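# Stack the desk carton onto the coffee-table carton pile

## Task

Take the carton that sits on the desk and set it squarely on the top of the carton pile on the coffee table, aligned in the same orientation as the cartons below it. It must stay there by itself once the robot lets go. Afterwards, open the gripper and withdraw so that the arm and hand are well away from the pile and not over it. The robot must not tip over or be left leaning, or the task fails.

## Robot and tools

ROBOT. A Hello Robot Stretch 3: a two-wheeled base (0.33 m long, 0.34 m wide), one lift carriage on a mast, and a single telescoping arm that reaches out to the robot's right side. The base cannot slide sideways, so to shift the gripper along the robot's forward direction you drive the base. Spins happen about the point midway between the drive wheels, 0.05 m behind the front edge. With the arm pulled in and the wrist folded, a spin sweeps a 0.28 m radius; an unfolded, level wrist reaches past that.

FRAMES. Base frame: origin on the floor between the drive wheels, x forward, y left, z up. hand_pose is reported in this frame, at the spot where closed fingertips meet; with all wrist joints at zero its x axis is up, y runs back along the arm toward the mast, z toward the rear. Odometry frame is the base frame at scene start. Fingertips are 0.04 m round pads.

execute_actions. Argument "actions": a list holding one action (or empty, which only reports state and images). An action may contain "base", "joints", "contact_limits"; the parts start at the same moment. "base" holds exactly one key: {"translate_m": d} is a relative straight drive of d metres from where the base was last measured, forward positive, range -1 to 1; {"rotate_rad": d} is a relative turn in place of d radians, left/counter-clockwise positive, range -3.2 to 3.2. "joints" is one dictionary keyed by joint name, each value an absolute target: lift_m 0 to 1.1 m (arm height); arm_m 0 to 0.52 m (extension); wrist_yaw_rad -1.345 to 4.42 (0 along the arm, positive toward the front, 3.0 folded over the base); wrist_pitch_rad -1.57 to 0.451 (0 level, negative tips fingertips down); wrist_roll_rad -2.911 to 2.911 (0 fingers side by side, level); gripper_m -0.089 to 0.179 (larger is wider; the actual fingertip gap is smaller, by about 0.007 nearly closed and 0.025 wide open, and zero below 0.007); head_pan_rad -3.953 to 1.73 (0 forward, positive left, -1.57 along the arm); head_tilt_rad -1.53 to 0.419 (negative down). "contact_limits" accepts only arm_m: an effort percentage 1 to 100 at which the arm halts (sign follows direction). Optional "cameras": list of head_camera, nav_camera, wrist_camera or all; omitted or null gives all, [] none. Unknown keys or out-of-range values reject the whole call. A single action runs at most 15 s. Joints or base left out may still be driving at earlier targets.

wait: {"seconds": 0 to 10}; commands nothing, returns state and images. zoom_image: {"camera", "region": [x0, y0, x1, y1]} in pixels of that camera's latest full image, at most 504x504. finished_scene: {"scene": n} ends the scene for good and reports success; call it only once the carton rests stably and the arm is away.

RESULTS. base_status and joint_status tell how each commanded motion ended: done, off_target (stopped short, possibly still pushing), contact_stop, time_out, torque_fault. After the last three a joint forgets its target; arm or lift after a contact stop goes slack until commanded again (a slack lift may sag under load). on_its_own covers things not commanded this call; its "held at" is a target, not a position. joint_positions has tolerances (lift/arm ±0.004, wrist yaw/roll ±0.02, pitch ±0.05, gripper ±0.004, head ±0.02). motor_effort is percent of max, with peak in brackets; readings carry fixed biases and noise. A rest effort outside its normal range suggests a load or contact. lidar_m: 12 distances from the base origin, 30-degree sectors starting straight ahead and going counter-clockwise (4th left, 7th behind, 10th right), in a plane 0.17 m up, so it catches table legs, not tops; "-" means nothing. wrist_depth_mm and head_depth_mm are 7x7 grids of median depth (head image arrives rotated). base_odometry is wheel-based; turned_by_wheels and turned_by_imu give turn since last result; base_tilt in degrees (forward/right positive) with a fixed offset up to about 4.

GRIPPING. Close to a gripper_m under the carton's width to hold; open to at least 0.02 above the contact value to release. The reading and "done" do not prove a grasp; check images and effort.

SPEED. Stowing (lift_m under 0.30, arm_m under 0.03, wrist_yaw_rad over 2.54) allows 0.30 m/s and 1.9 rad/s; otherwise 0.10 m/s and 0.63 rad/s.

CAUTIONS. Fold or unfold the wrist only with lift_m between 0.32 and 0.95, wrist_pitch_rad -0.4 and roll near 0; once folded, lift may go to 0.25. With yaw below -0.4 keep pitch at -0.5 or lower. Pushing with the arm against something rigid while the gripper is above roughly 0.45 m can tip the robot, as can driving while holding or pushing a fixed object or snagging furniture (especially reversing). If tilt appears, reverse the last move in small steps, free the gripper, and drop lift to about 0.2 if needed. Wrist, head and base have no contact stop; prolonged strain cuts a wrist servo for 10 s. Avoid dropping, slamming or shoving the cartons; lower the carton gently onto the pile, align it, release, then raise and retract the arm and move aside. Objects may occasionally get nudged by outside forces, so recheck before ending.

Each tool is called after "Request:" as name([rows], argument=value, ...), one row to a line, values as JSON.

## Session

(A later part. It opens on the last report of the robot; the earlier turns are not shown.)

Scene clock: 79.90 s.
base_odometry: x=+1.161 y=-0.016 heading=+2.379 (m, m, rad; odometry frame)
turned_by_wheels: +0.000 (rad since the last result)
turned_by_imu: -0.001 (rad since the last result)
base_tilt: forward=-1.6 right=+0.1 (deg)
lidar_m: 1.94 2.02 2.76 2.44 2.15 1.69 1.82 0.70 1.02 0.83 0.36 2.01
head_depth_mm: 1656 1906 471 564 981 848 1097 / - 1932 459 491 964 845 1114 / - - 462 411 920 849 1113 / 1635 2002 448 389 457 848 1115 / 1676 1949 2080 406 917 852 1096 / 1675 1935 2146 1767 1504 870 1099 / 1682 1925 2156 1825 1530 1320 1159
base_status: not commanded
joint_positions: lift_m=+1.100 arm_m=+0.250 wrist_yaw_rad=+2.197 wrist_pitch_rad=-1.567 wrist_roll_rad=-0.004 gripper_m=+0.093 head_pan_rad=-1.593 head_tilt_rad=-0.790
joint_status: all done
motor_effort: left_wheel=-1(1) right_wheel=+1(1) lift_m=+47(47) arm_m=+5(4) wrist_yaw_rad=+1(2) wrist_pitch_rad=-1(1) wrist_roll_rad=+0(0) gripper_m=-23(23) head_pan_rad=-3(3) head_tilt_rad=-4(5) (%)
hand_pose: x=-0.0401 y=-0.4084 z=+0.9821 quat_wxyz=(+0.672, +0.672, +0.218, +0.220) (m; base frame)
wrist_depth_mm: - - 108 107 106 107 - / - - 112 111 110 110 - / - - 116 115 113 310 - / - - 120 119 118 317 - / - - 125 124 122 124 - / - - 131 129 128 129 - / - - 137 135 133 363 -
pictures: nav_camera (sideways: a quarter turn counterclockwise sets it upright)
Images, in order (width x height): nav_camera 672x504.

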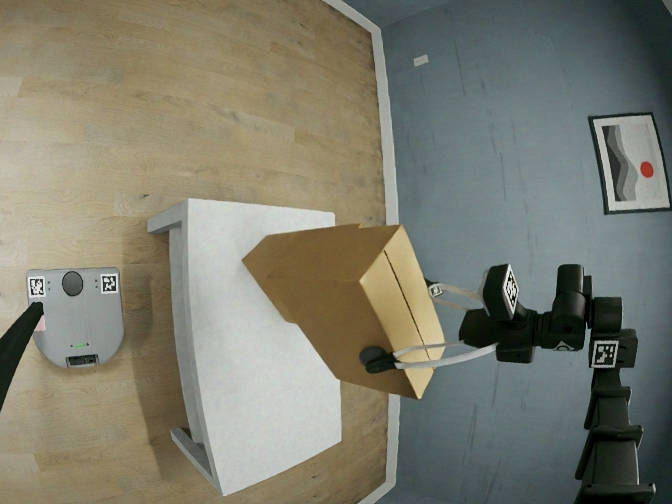

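Request:
execute_actions([
  {"joints":{"arm_m":0.42}},
])

Scene clock: 83.33 s.
base_odometry: x=+1.161 y=-0.016 heading=+2.379 (m, m, rad; odometry frame)
turned_by_wheels: +0.000 (rad since the last result)
turned_by_imu: -0.001 (rad since the last result)
base_tilt: forward=-1.6 right=+0.0 (deg)
lidar_m: 1.94 2.02 2.77 2.44 2.14 1.69 1.82 0.70 1.02 0.83 0.36 2.01
head_depth_mm: 1659 1867 2117 1170 983 844 1089 / 1671 599 627 1137 980 848 1112 / - 601 558 748 929 848 1114 / 1734 1791 514 617 827 852 1113 / 1670 1834 566 696 921 853 1098 / 1664 1928 2141 1821 1492 872 1103 / 1695 1929 2142 1825 1525 1319 1160
base_status: not commanded
joint_positions: lift_m=+1.100 arm_m=+0.420 wrist_yaw_rad=+2.197 wrist_pitch_rad=-1.567 wrist_roll_rad=-0.004 gripper_m=+0.093 head_pan_rad=-1.593 head_tilt_rad=-0.790
joint_status: all done
motor_effort: left_wheel=-1(1) right_wheel=+1(1) lift_m=+47(47) arm_m=+4(5) wrist_yaw_rad=+2(2) wrist_pitch_rad=-2(1) wrist_roll_rad=+0(0) gripper_m=-23(23) head_pan_rad=-3(3) head_tilt_rad=-4(4) (%)
hand_pose: x=-0.0401 y=-0.5784 z=+0.9821 quat_wxyz=(+0.672, +0.672, +0.218, +0.220) (m; base frame)
wrist_depth_mm: - - 108 107 106 107 - / - - 112 111 110 110 - / - - 116 115 114 - - / - - 121 119 118 - - / - - 125 124 123 124 - / - 764 131 129 128 129 - / - - 137 135 133 - -
pictures: head_camera (sideways: a quarter turn clockwise sets it upright), nav_camera (sideways: a quarter turn counterclockwise sets it upright), wrist_camera
Images, in order (width x height): head_camera 896x504, nav_camera 672x504, wrist_camera 644x364.

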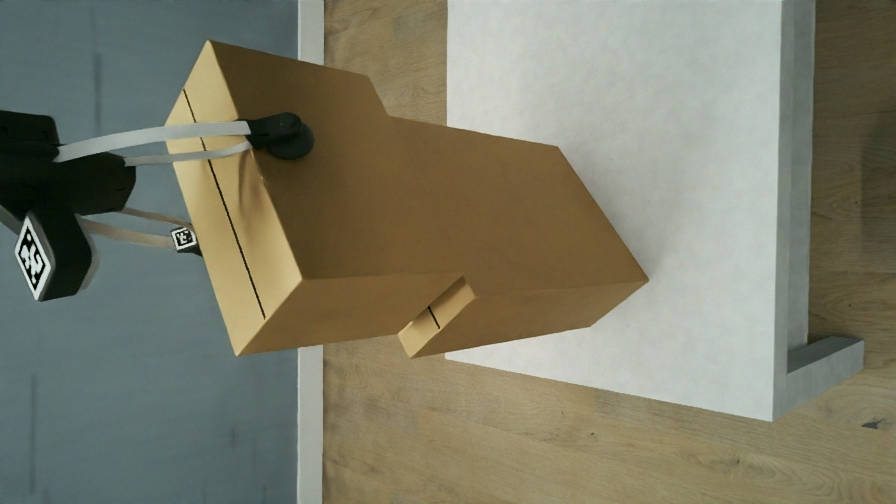

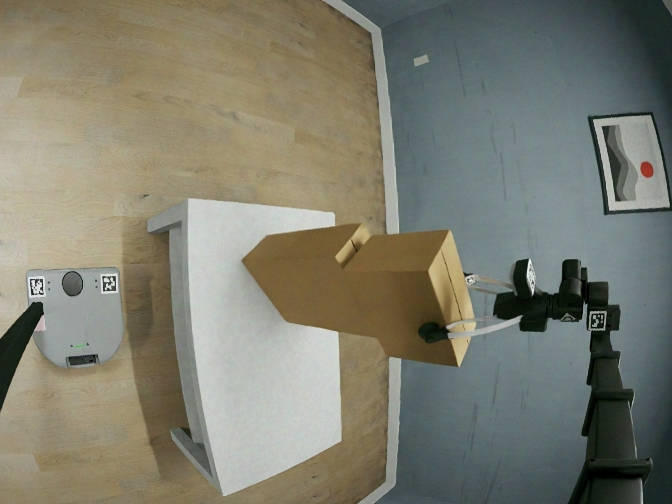

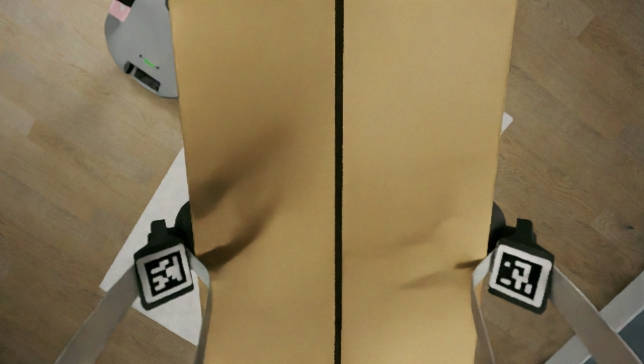

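Request:
execute_actions([
  {"base":{"translate_m":0.026},"joints":{"arm_m":0.44}},
], cameras=[])

Request:
execute_actions([
  {"joints":{"lift_m":1.08}},
], cameras=["head_camera","nav_camera"])

Scene clock: 86.63 s.
base_odometry: x=+1.142 y=+0.002 heading=+2.379 (m, m, rad; odometry frame)
turned_by_wheels: +0.000 (rad since the last result)
turned_by_imu: -0.001 (rad since the last result)
base_tilt: forward=-1.5 right=+0.2 (deg)
lidar_m: 1.91 1.99 2.72 2.44 2.16 1.72 1.84 0.72 1.04 0.82 0.34 1.98
head_depth_mm: 1655 1843 2110 1163 984 844 1089 / 1677 602 655 895 961 848 1112 / - 601 588 718 921 847 1110 / 1720 580 535 651 806 852 1113 / 1674 1839 598 765 945 852 1098 / 1690 1934 2152 1817 1525 1269 1136 / 1682 1936 2146 1833 1532 1320 1157
base_status: done
joint_positions: lift_m=+1.100 arm_m=+0.440 wrist_yaw_rad=+2.197 wrist_pitch_rad=-1.567 wrist_roll_rad=-0.004 gripper_m=+0.093 head_pan_rad=-1.593 head_tilt_rad=-0.790
joint_status: all done
motor_effort: left_wheel=-1(4) right_wheel=+1(5) lift_m=+47(47) arm_m=+5(5) wrist_yaw_rad=+1(2) wrist_pitch_rad=-1(1) wrist_roll_rad=+0(0) gripper_m=-23(22) head_pan_rad=-4(3) head_tilt_rad=-4(5) (%)
hand_pose: x=-0.0401 y=-0.5984 z=+0.9821 quat_wxyz=(+0.672, +0.672, +0.218, +0.220) (m; base frame)
wrist_depth_mm: - 110 108 107 106 106 - / - - 112 111 110 111 - / - - 116 115 114 - - / - - 120 119 118 - - / - - 126 124 123 123 - / - 753 131 129 128 128 - / - - 137 134 133 - -
pictures: none
No camera images: the call's "cameras" was empty. Leave "cameras" out to get every camera's image.

Scene clock: 87.57 s.
base_odometry: x=+1.142 y=+0.002 heading=+2.379 (m, m, rad; odometry frame)
turned_by_wheels: +0.000 (rad since the last result)
turned_by_imu: +0.000 (rad since the last result)
base_tilt: forward=-1.7 right=+0.1 (deg)
lidar_m: 1.92 1.99 2.74 2.43 2.16 1.71 1.84 0.72 1.04 0.82 0.34 1.99
head_depth_mm: 1657 1863 2122 1167 976 846 1092 / 1692 1780 655 899 961 849 1114 / - 619 586 715 921 850 1111 / 1618 1807 548 646 810 850 1119 / 1674 1872 596 762 945 851 1098 / 1676 1912 2132 1821 1523 1275 1137 / 1677 1932 2163 1823 1536 1320 1159
base_status: not commanded
joint_positions: lift_m=+1.080 arm_m=+0.440 wrist_yaw_rad=+2.197 wrist_pitch_rad=-1.567 wrist_roll_rad=-0.004 gripper_m=+0.093 head_pan_rad=-1.593 head_tilt_rad=-0.790
joint_status: all done
motor_effort: left_wheel=-1(1) right_wheel=+1(1) lift_m=+31(41) arm_m=+5(5) wrist_yaw_rad=+2(2) wrist_pitch_rad=-1(1) wrist_roll_rad=+0(0) gripper_m=-23(23) head_pan_rad=-3(3) head_tilt_rad=-5(4) (%)
hand_pose: x=-0.0401 y=-0.5984 z=+0.9626 quat_wxyz=(+0.672, +0.672, +0.218, +0.220) (m; base frame)
wrist_depth_mm: - - 108 107 106 107 979 / - - 112 111 109 110 - / - - 116 115 114 - - / - - 121 119 118 - - / - 721 125 124 122 124 - / - 745 131 129 128 128 - / - - 137 134 133 - -
pictures: head_camera (sideways: a quarter turn clockwise sets it upright), nav_camera (sideways: a quarter turn counterclockwise sets it upright)
Images, in order (width x height): head_camera 896x504, nav_camera 672x504.

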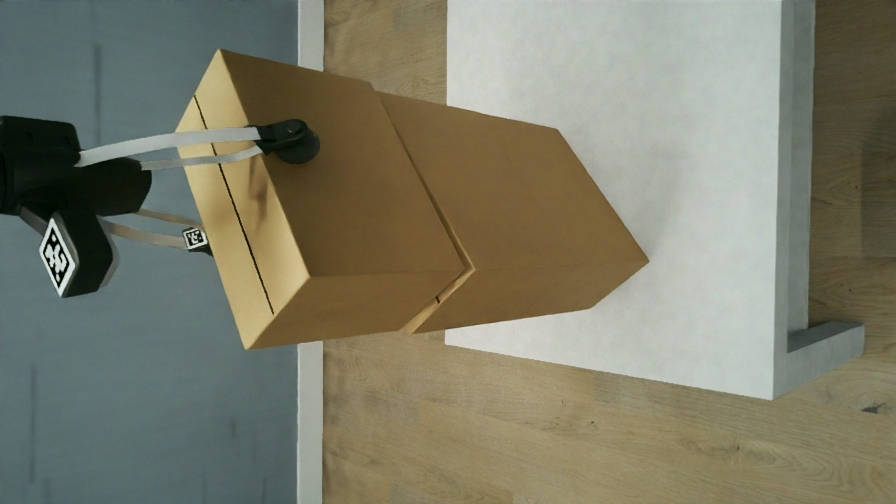

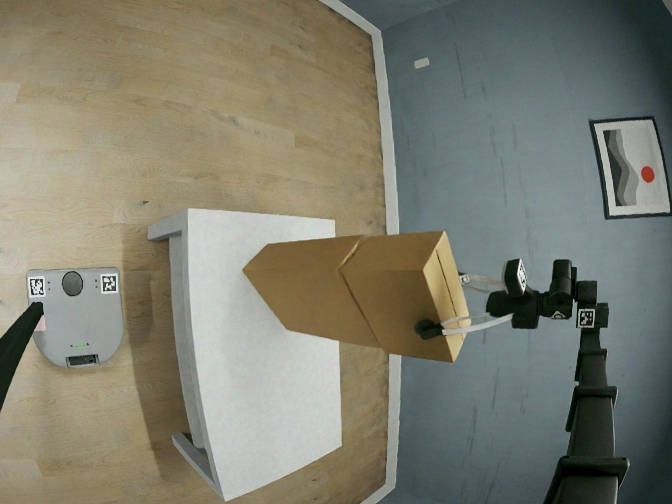

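Close. Lower to contact and inspect.

Request:
execute_actions([
  {"joints":{"lift_m":1.06}},
], cameras=["head_camera"])

Request:
zoom_image(camera="head_camera", region=[280, 40, 680, 360])

Scene clock: 89.67 s.
base_odometry: x=+1.142 y=+0.002 heading=+2.379 (m, m, rad; odometry frame)
turned_by_wheels: +0.000 (rad since the last result)
turned_by_imu: +0.001 (rad since the last result)
base_tilt: forward=-1.7 right=+0.1 (deg)
lidar_m: 1.92 1.99 2.74 2.43 2.16 1.72 1.85 0.72 1.04 0.82 0.34 1.99
head_depth_mm: 1659 1863 2096 1166 979 847 1093 / 1681 1790 656 872 959 849 1116 / - 633 585 715 922 848 1112 / 1614 1827 549 647 810 851 1114 / 1674 1873 602 768 944 852 1099 / 1684 1924 2169 1816 1530 1268 1135 / 1683 1926 2142 1815 1543 1317 1159
base_status: not commanded
joint_positions: lift_m=+1.072 arm_m=+0.440 wrist_yaw_rad=+2.197 wrist_pitch_rad=-1.571 wrist_roll_rad=-0.004 gripper_m=+0.093 head_pan_rad=-1.593 head_tilt_rad=-0.790
joint_status: lift_m contact_stop (moved -0.008 of -0.020)
on_its_own: lift_m is slack since a contact_stop, until your next command for it (your +1.060 is given up)
motor_effort: left_wheel=-1(6) right_wheel=+1(2) lift_m=+38(37) arm_m=+5(5) wrist_yaw_rad=+2(1) wrist_pitch_rad=+0(3) wrist_roll_rad=+0(0) gripper_m=-24(24) head_pan_rad=-4(4) head_tilt_rad=-4(5) (%)
hand_pose: x=-0.0408 y=-0.5989 z=+0.9546 quat_wxyz=(+0.673, +0.672, +0.219, +0.219) (m; base frame)
wrist_depth_mm: - - 107 106 105 106 968 / - - 111 110 109 110 - / - - 115 114 113 - - / - - 120 119 118 - - / - 720 125 124 122 123 - / - 747 130 129 127 128 - / - - 136 134 133 - -
pictures: head_camera (sideways: a quarter turn clockwise sets it upright)
Images, in order (width x height): head_camera 896x504.

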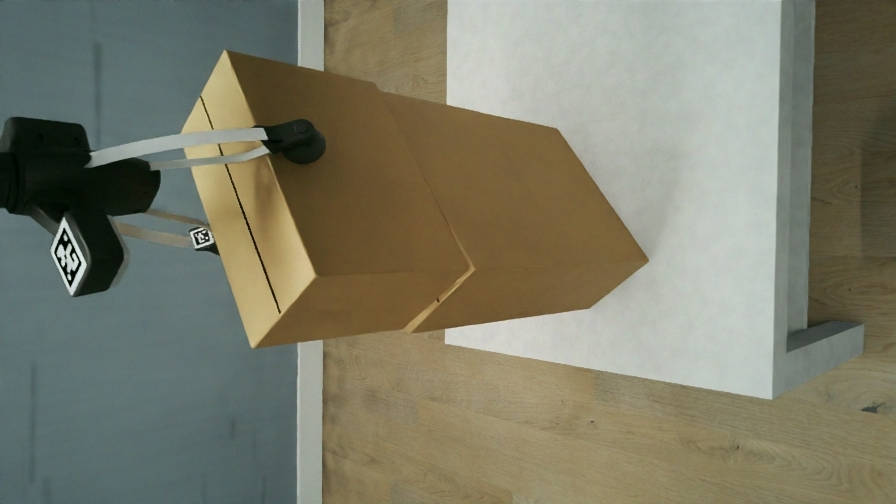

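Region (280, 40, 680, 360) of head_camera's 896x504 image, scaled by 1.260, with more detail than that image has; it fills the top 403 rows of this view, and the rest is white.

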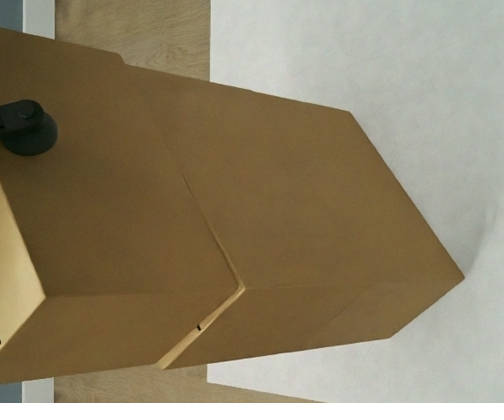

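Request:
execute_actions([
  {"joints":{"lift_m":1.085}},
], cameras=[])

Request:
execute_actions([
  {"base":{"translate_m":0.008},"joints":{"arm_m":0.434,"wrist_yaw_rad":2.225}},
], cameras=[])

Request:
execute_actions([
  {"joints":{"lift_m":1.065}},
], cameras=["head_camera"])

Request:
zoom_image(camera="head_camera", region=[280, 40, 680, 360])

Scene clock: 91.83 s.
base_odometry: x=+1.142 y=+0.002 heading=+2.379 (m, m, rad; odometry frame)
turned_by_wheels: +0.000 (rad since the last result)
turned_by_imu: +0.000 (rad since the last result)
base_tilt: forward=-1.6 right=+0.0 (deg)
lidar_m: 1.92 1.99 2.72 2.43 2.16 1.72 1.85 0.72 1.04 0.82 0.34 1.98
head_depth_mm: 1659 1879 2107 1167 980 846 1093 / 1698 634 656 866 966 848 1111 / - 609 585 714 920 851 1112 / 1606 1801 542 646 807 847 1111 / 1669 1871 599 767 944 851 1097 / 1683 1925 2148 1820 1525 1266 1132 / 1670 1918 2156 1836 1531 1312 1158
base_status: not commanded
joint_positions: lift_m=+1.085 arm_m=+0.440 wrist_yaw_rad=+2.197 wrist_pitch_rad=-1.569 wrist_roll_rad=-0.004 gripper_m=+0.093 head_pan_rad=-1.593 head_tilt_rad=-0.790
joint_status: all done
motor_effort: left_wheel=+0(1) right_wheel=+0(1) lift_m=+47(48) arm_m=+5(4) wrist_yaw_rad=+1(1) wrist_pitch_rad=+0(0) wrist_roll_rad=+0(0) gripper_m=-23(23) head_pan_rad=-3(3) head_tilt_rad=-4(4) (%)
hand_pose: x=-0.0405 y=-0.5987 z=+0.9671 quat_wxyz=(+0.672, +0.672, +0.219, +0.219) (m; base frame)
wrist_depth_mm: - - 108 107 106 106 962 / - - 112 111 110 110 - / - - 116 115 114 - - / - - 121 119 118 - - / - 727 125 124 123 124 - / - 741 130 129 128 128 - / - - 136 135 133 - -
pictures: none
No camera images: the call's "cameras" was empty. Leave "cameras" out to get every camera's image.

Scene clock: 93.60 s.
base_odometry: x=+1.136 y=+0.007 heading=+2.379 (m, m, rad; odometry frame)
turned_by_wheels: +0.000 (rad since the last result)
turned_by_imu: +0.000 (rad since the last result)
base_tilt: forward=-1.7 right=+0.0 (deg)
lidar_m: 1.91 1.99 2.72 2.42 2.17 1.72 1.85 0.73 1.05 0.82 0.34 1.97
head_depth_mm: 1664 1863 2098 1166 979 846 1093 / 1695 634 654 843 962 846 1115 / - 633 578 704 911 849 1114 / 1614 1795 538 635 808 849 1115 / 1685 1888 591 1089 963 850 1054 / 1675 1926 2147 1826 1533 1294 1140 / 1679 1923 2141 1815 1533 1319 1155
base_status: done
joint_positions: lift_m=+1.085 arm_m=+0.434 wrist_yaw_rad=+2.222 wrist_pitch_rad=-1.568 wrist_roll_rad=-0.004 gripper_m=+0.093 head_pan_rad=-1.593 head_tilt_rad=-0.790
joint_status: all done
motor_effort: left_wheel=+0(4) right_wheel=+0(6) lift_m=+47(47) arm_m=-6(6) wrist_yaw_rad=+3(3) wrist_pitch_rad=-1(1) wrist_roll_rad=+0(0) gripper_m=-23(23) head_pan_rad=-2(3) head_tilt_rad=-4(5) (%)
hand_pose: x=-0.0399 y=-0.5938 z=+0.9671 quat_wxyz=(+0.670, +0.669, +0.227, +0.228) (m; base frame)
wrist_depth_mm: - - 108 107 106 107 - / - - 112 111 110 110 - / - - 116 115 114 - - / - - 120 119 118 - - / - 728 125 124 122 124 - / - 751 131 129 128 128 - / - - 136 134 133 - -
pictures: none
No camera images: the call's "cameras" was empty. Leave "cameras" out to get every camera's image.

Scene clock: 94.97 s.
base_odometry: x=+1.136 y=+0.007 heading=+2.379 (m, m, rad; odometry frame)
turned_by_wheels: +0.000 (rad since the last result)
turned_by_imu: +0.000 (rad since the last result)
base_tilt: forward=-1.7 right=-0.1 (deg)
lidar_m: 1.91 1.99 2.72 2.44 2.16 1.72 1.85 0.73 1.05 0.82 0.34 1.97
head_depth_mm: 1655 1912 2105 1169 978 848 1095 / 1693 1793 655 841 960 851 1112 / - 632 576 705 911 850 1110 / 1619 1829 544 637 810 852 1115 / 1670 1917 590 1085 966 850 1060 / 1685 1919 2157 1814 1540 1284 1135 / 1683 1919 2141 1837 1530 1318 1159
base_status: not commanded
joint_positions: lift_m=+1.072 arm_m=+0.434 wrist_yaw_rad=+2.222 wrist_pitch_rad=-1.570 wrist_roll_rad=-0.004 gripper_m=+0.093 head_pan_rad=-1.593 head_tilt_rad=-0.791
joint_status: lift_m contact_stop (moved -0.013 of -0.020)
on_its_own: lift_m is slack since a contact_stop, until your next command for it (your +1.065 is given up)
motor_effort: left_wheel=+0(1) right_wheel=+0(2) lift_m=+38(43) arm_m=-5(7) wrist_yaw_rad=+2(1) wrist_pitch_rad=+0(2) wrist_roll_rad=+0(0) gripper_m=-24(24) head_pan_rad=-3(3) head_tilt_rad=-4(4) (%)
hand_pose: x=-0.0402 y=-0.5939 z=+0.9545 quat_wxyz=(+0.670, +0.669, +0.227, +0.228) (m; base frame)
wrist_depth_mm: - - 107 106 105 106 990 / - - 111 110 109 110 - / - - 115 114 113 - - / - - 120 119 118 - - / - 708 124 123 122 124 - / - 740 130 129 127 128 - / - - 136 134 133 - -
pictures: head_camera (sideways: a quarter turn clockwise sets it upright)
Images, in order (width x height): head_camera 896x504.

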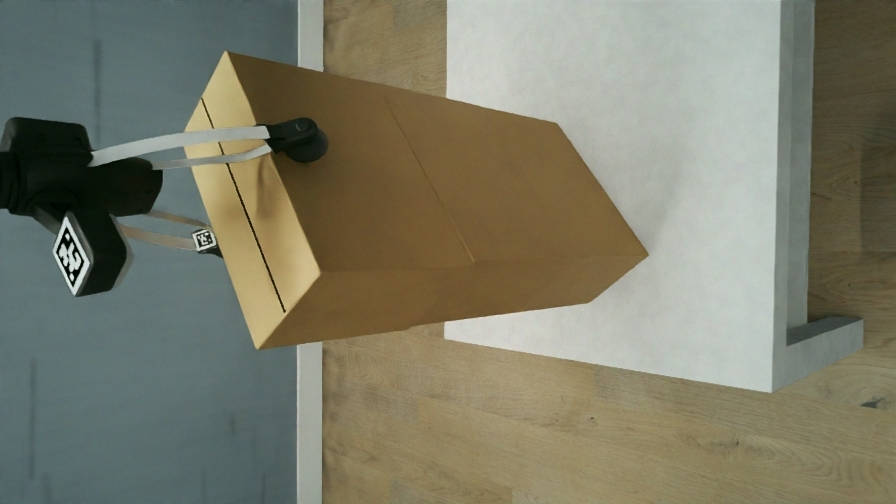

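Region (280, 40, 680, 360) of head_camera's 896x504 image, scaled by 1.260, with more detail than that image has; it fills the top 403 rows of this view, and the rest is white.

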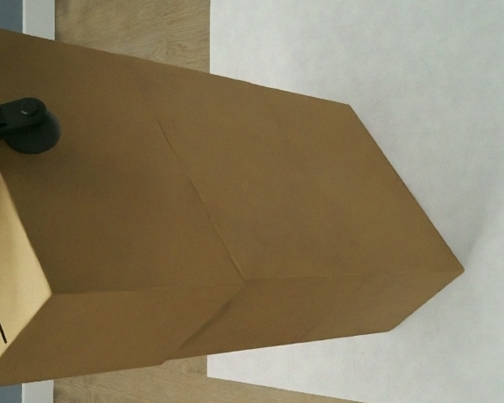

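Flush. Release and withdraw.

Request:
execute_actions([
  {"joints":{"gripper_m":0.179}},
], cameras=[])

Request:
execute_actions([
  {"joints":{"lift_m":1.1}},
], cameras=[])

Request:
execute_actions([
  {"joints":{"wrist_pitch_rad":-0.3}},
], cameras=["head_camera"])

Request:
execute_actions([
  {"base":{"translate_m":0.6},"joints":{"arm_m":0.0,"wrist_yaw_rad":1.57,"head_pan_rad":-2.3,"head_tilt_rad":-0.6}},
], cameras=["head_camera","nav_camera"])

Scene clock: 96.93 s.
base_odometry: x=+1.136 y=+0.007 heading=+2.379 (m, m, rad; odometry frame)
turned_by_wheels: +0.000 (rad since the last result)
turned_by_imu: +0.000 (rad since the last result)
base_tilt: forward=-1.6 right=+0.1 (deg)
lidar_m: 1.91 1.99 2.72 2.43 2.17 1.72 1.85 0.73 1.05 0.82 0.34 1.97
head_depth_mm: 1649 1888 2091 1167 979 847 1091 / 1691 1800 661 843 961 846 1113 / - 633 577 704 912 850 1111 / 1609 1844 546 636 807 849 1118 / 1677 1910 590 1087 967 851 1055 / 1675 1916 2137 1832 1522 1292 1140 / 1676 1940 2154 1833 1535 1311 1156
base_status: not commanded
joint_positions: lift_m=+1.072 arm_m=+0.434 wrist_yaw_rad=+2.222 wrist_pitch_rad=-1.570 wrist_roll_rad=-0.004 gripper_m=+0.179 head_pan_rad=-1.593 head_tilt_rad=-0.791
joint_status: all done
on_its_own: lift_m is slack since a contact_stop, until your next command for it (your +1.065 is given up)
motor_effort: left_wheel=+0(0) right_wheel=+0(0) lift_m=+38(38) arm_m=-5(5) wrist_yaw_rad=+3(2) wrist_pitch_rad=+0(0) wrist_roll_rad=+0(0) gripper_m=+0(100) head_pan_rad=-3(3) head_tilt_rad=-4(4) (%)
hand_pose: x=-0.0402 y=-0.5939 z=+0.9545 quat_wxyz=(+0.670, +0.669, +0.227, +0.228) (m; base frame)
wrist_depth_mm: - - 107 106 105 105 962 / - - 111 109 108 109 - / - - 115 114 112 - - / - - 119 118 117 - - / - 696 124 123 121 - - / - 733 130 128 127 - - / - - 135 133 131 - -
pictures: none
No camera images: the call's "cameras" was empty. Leave "cameras" out to get every camera's image.

Scene clock: 97.97 s.
base_odometry: x=+1.136 y=+0.007 heading=+2.379 (m, m, rad; odometry frame)
turned_by_wheels: +0.000 (rad since the last result)
turned_by_imu: +0.000 (rad since the last result)
base_tilt: forward=-1.7 right=+0.0 (deg)
lidar_m: 1.91 1.99 2.72 2.42 2.16 1.72 1.85 0.73 1.05 0.82 0.34 1.97
head_depth_mm: 1665 1885 2085 1163 976 843 1094 / 1669 1793 658 843 962 843 1109 / - 659 577 705 912 849 1109 / 1730 1839 544 636 806 848 1113 / 1677 1920 589 1082 963 854 1061 / 1677 1926 2143 1815 1533 1293 1137 / 1684 1921 2168 1812 1544 1316 1161
base_status: not commanded
joint_positions: lift_m=+1.100 arm_m=+0.434 wrist_yaw_rad=+2.222 wrist_pitch_rad=-1.570 wrist_roll_rad=-0.004 gripper_m=+0.179 head_pan_rad=-1.593 head_tilt_rad=-0.791
joint_status: all done
motor_effort: left_wheel=+0(0) right_wheel=+0(0) lift_m=+46(47) arm_m=-5(5) wrist_yaw_rad=+3(2) wrist_pitch_rad=+0(0) wrist_roll_rad=+0(0) gripper_m=+0(1) head_pan_rad=-3(3) head_tilt_rad=-5(4) (%)
hand_pose: x=-0.0402 y=-0.5939 z=+0.9822 quat_wxyz=(+0.670, +0.669, +0.227, +0.228) (m; base frame)
wrist_depth_mm: - - 132 131 130 - - / - - 137 136 135 - - / - - 143 141 139 - - / - - 148 146 145 - - / - 732 155 152 151 - - / - 784 162 159 156 - - / - - 169 165 164 - -
pictures: none
No camera images: the call's "cameras" was empty. Leave "cameras" out to get every camera's image.

Scene clock: 99.47 s.
base_odometry: x=+1.136 y=+0.007 heading=+2.379 (m, m, rad; odometry frame)
turned_by_wheels: +0.000 (rad since the last result)
turned_by_imu: +0.000 (rad since the last result)
base_tilt: forward=-1.5 right=+0.3 (deg)
lidar_m: 1.90 1.99 2.73 2.42 2.17 1.72 1.85 0.73 1.05 0.82 0.34 1.97
head_depth_mm: 1659 1887 2120 1163 982 846 1091 / 1653 1780 644 840 960 847 1110 / 1658 1799 576 704 910 850 1112 / 1728 1841 545 637 807 851 1115 / 1740 1921 590 1085 964 850 1058 / 1708 2012 2146 1821 1526 1293 1134 / 1720 1925 2150 1828 1534 1321 1156
base_status: not commanded
joint_positions: lift_m=+1.100 arm_m=+0.434 wrist_yaw_rad=+2.222 wrist_pitch_rad=-0.322 wrist_roll_rad=-0.004 gripper_m=+0.179 head_pan_rad=-1.593 head_tilt_rad=-0.791
joint_status: all done
motor_effort: left_wheel=+0(0) right_wheel=+0(0) lift_m=+46(46) arm_m=-5(5) wrist_yaw_rad=+2(2) wrist_pitch_rad=+13(13) wrist_roll_rad=+0(0) gripper_m=+0(0) head_pan_rad=-2(3) head_tilt_rad=-4(4) (%)
hand_pose: x=+0.1660 y=-0.4367 z=+1.1345 quat_wxyz=(+0.412, +0.674, -0.207, +0.576) (m; base frame)
wrist_depth_mm: - - - - - - - / - - - - - - - / - - - - - - - / - - - - - - - / - - - - - - - / - - - - - - - / - - - - - - -
pictures: head_camera (sideways: a quarter turn clockwise sets it upright)
Images, in order (width x height): head_camera 896x504.

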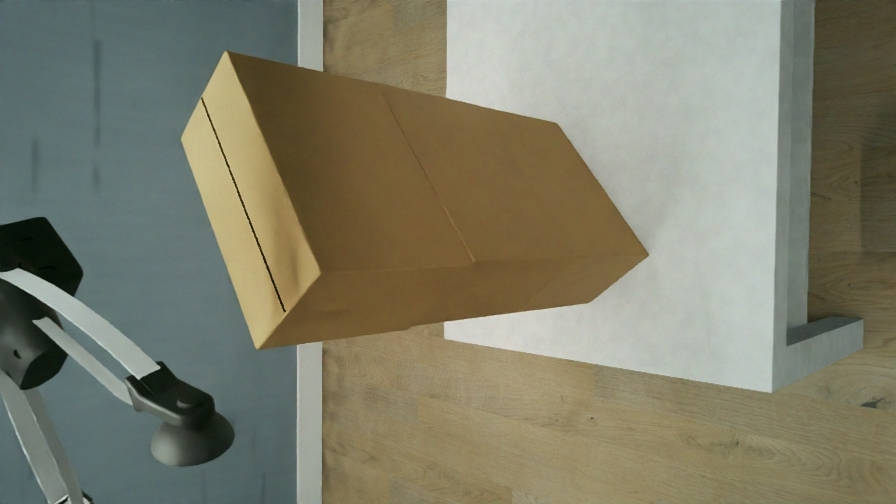

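Scene clock: 106.87 s.
base_odometry: x=+0.702 y=+0.422 heading=+2.379 (m, m, rad; odometry frame)
turned_by_wheels: +0.000 (rad since the last result)
turned_by_imu: +0.001 (rad since the last result)
base_tilt: forward=-1.6 right=+0.0 (deg)
lidar_m: 1.31 1.36 1.86 2.43 2.99 2.26 1.30 0.52 0.91 1.89 1.83 1.35
head_depth_mm: - - 2898 1466 1146 1318 1232 / - 2820 2682 1411 1155 972 1208 / - 2526 788 861 998 971 1087 / - 2375 2601 2268 1119 1219 1216 / - 2207 2370 2297 1228 1390 1236 / - 2033 2178 2279 1786 1474 1245 / - - 2021 2154 1735 1464 1244
base_status: done
joint_positions: lift_m=+1.100 arm_m=+0.001 wrist_yaw_rad=+1.573 wrist_pitch_rad=-0.322 wrist_roll_rad=-0.004 gripper_m=+0.179 head_pan_rad=-2.293 head_tilt_rad=-0.606
joint_status: all done
motor_effort: left_wheel=-1(2) right_wheel=+1(4) lift_m=+46(46) arm_m=-6(6) wrist_yaw_rad=-1(4) wrist_pitch_rad=+13(13) wrist_roll_rad=+0(0) gripper_m=+0(1) head_pan_rad=-2(40) head_tilt_rad=+3(17) (%)
hand_pose: x=+0.2141 y=-0.1456 z=+1.1346 quat_wxyz=(+0.574, +0.573, -0.411, +0.415) (m; base frame)
wrist_depth_mm: - - - - - - - / - - - - - - - / - - - - - - - / - - - - - - - / - - - - - - - / - - - - - - - / - - - - - - -
pictures: head_camera (sideways: a quarter turn clockwise sets it upright), nav_camera (sideways: a quarter turn counterclockwise sets it upright)
Images, in order (width x height): head_camera 896x504, nav_camera 672x504.

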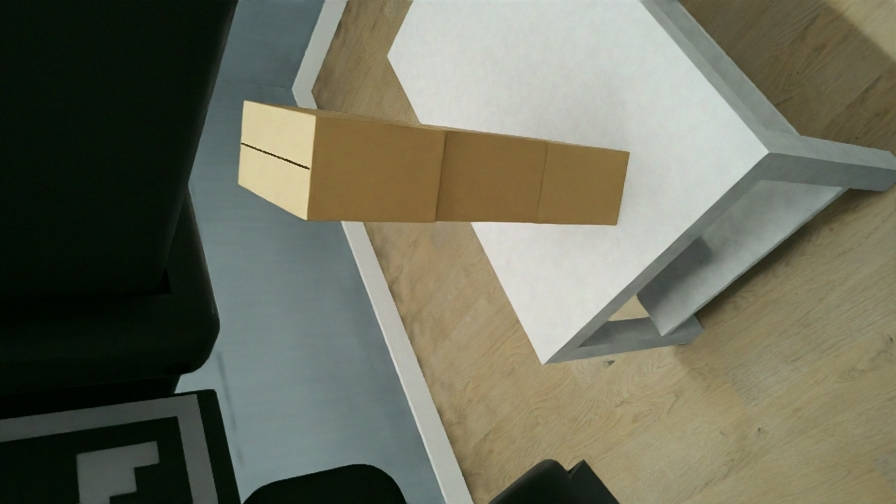

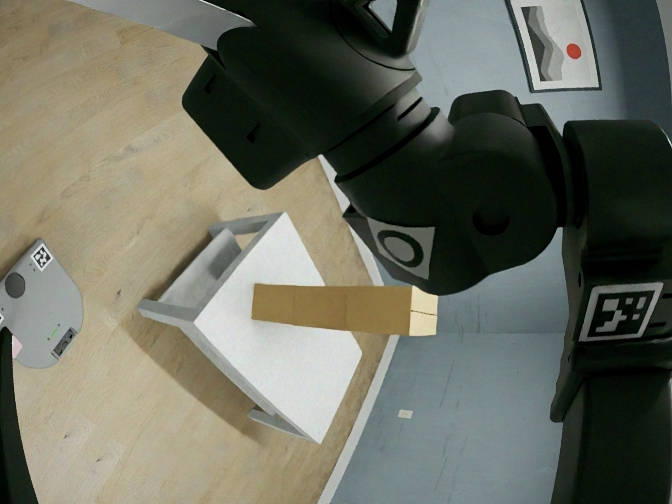

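Request:
finished_scene(scene=2)

The scene is finished: the task was done.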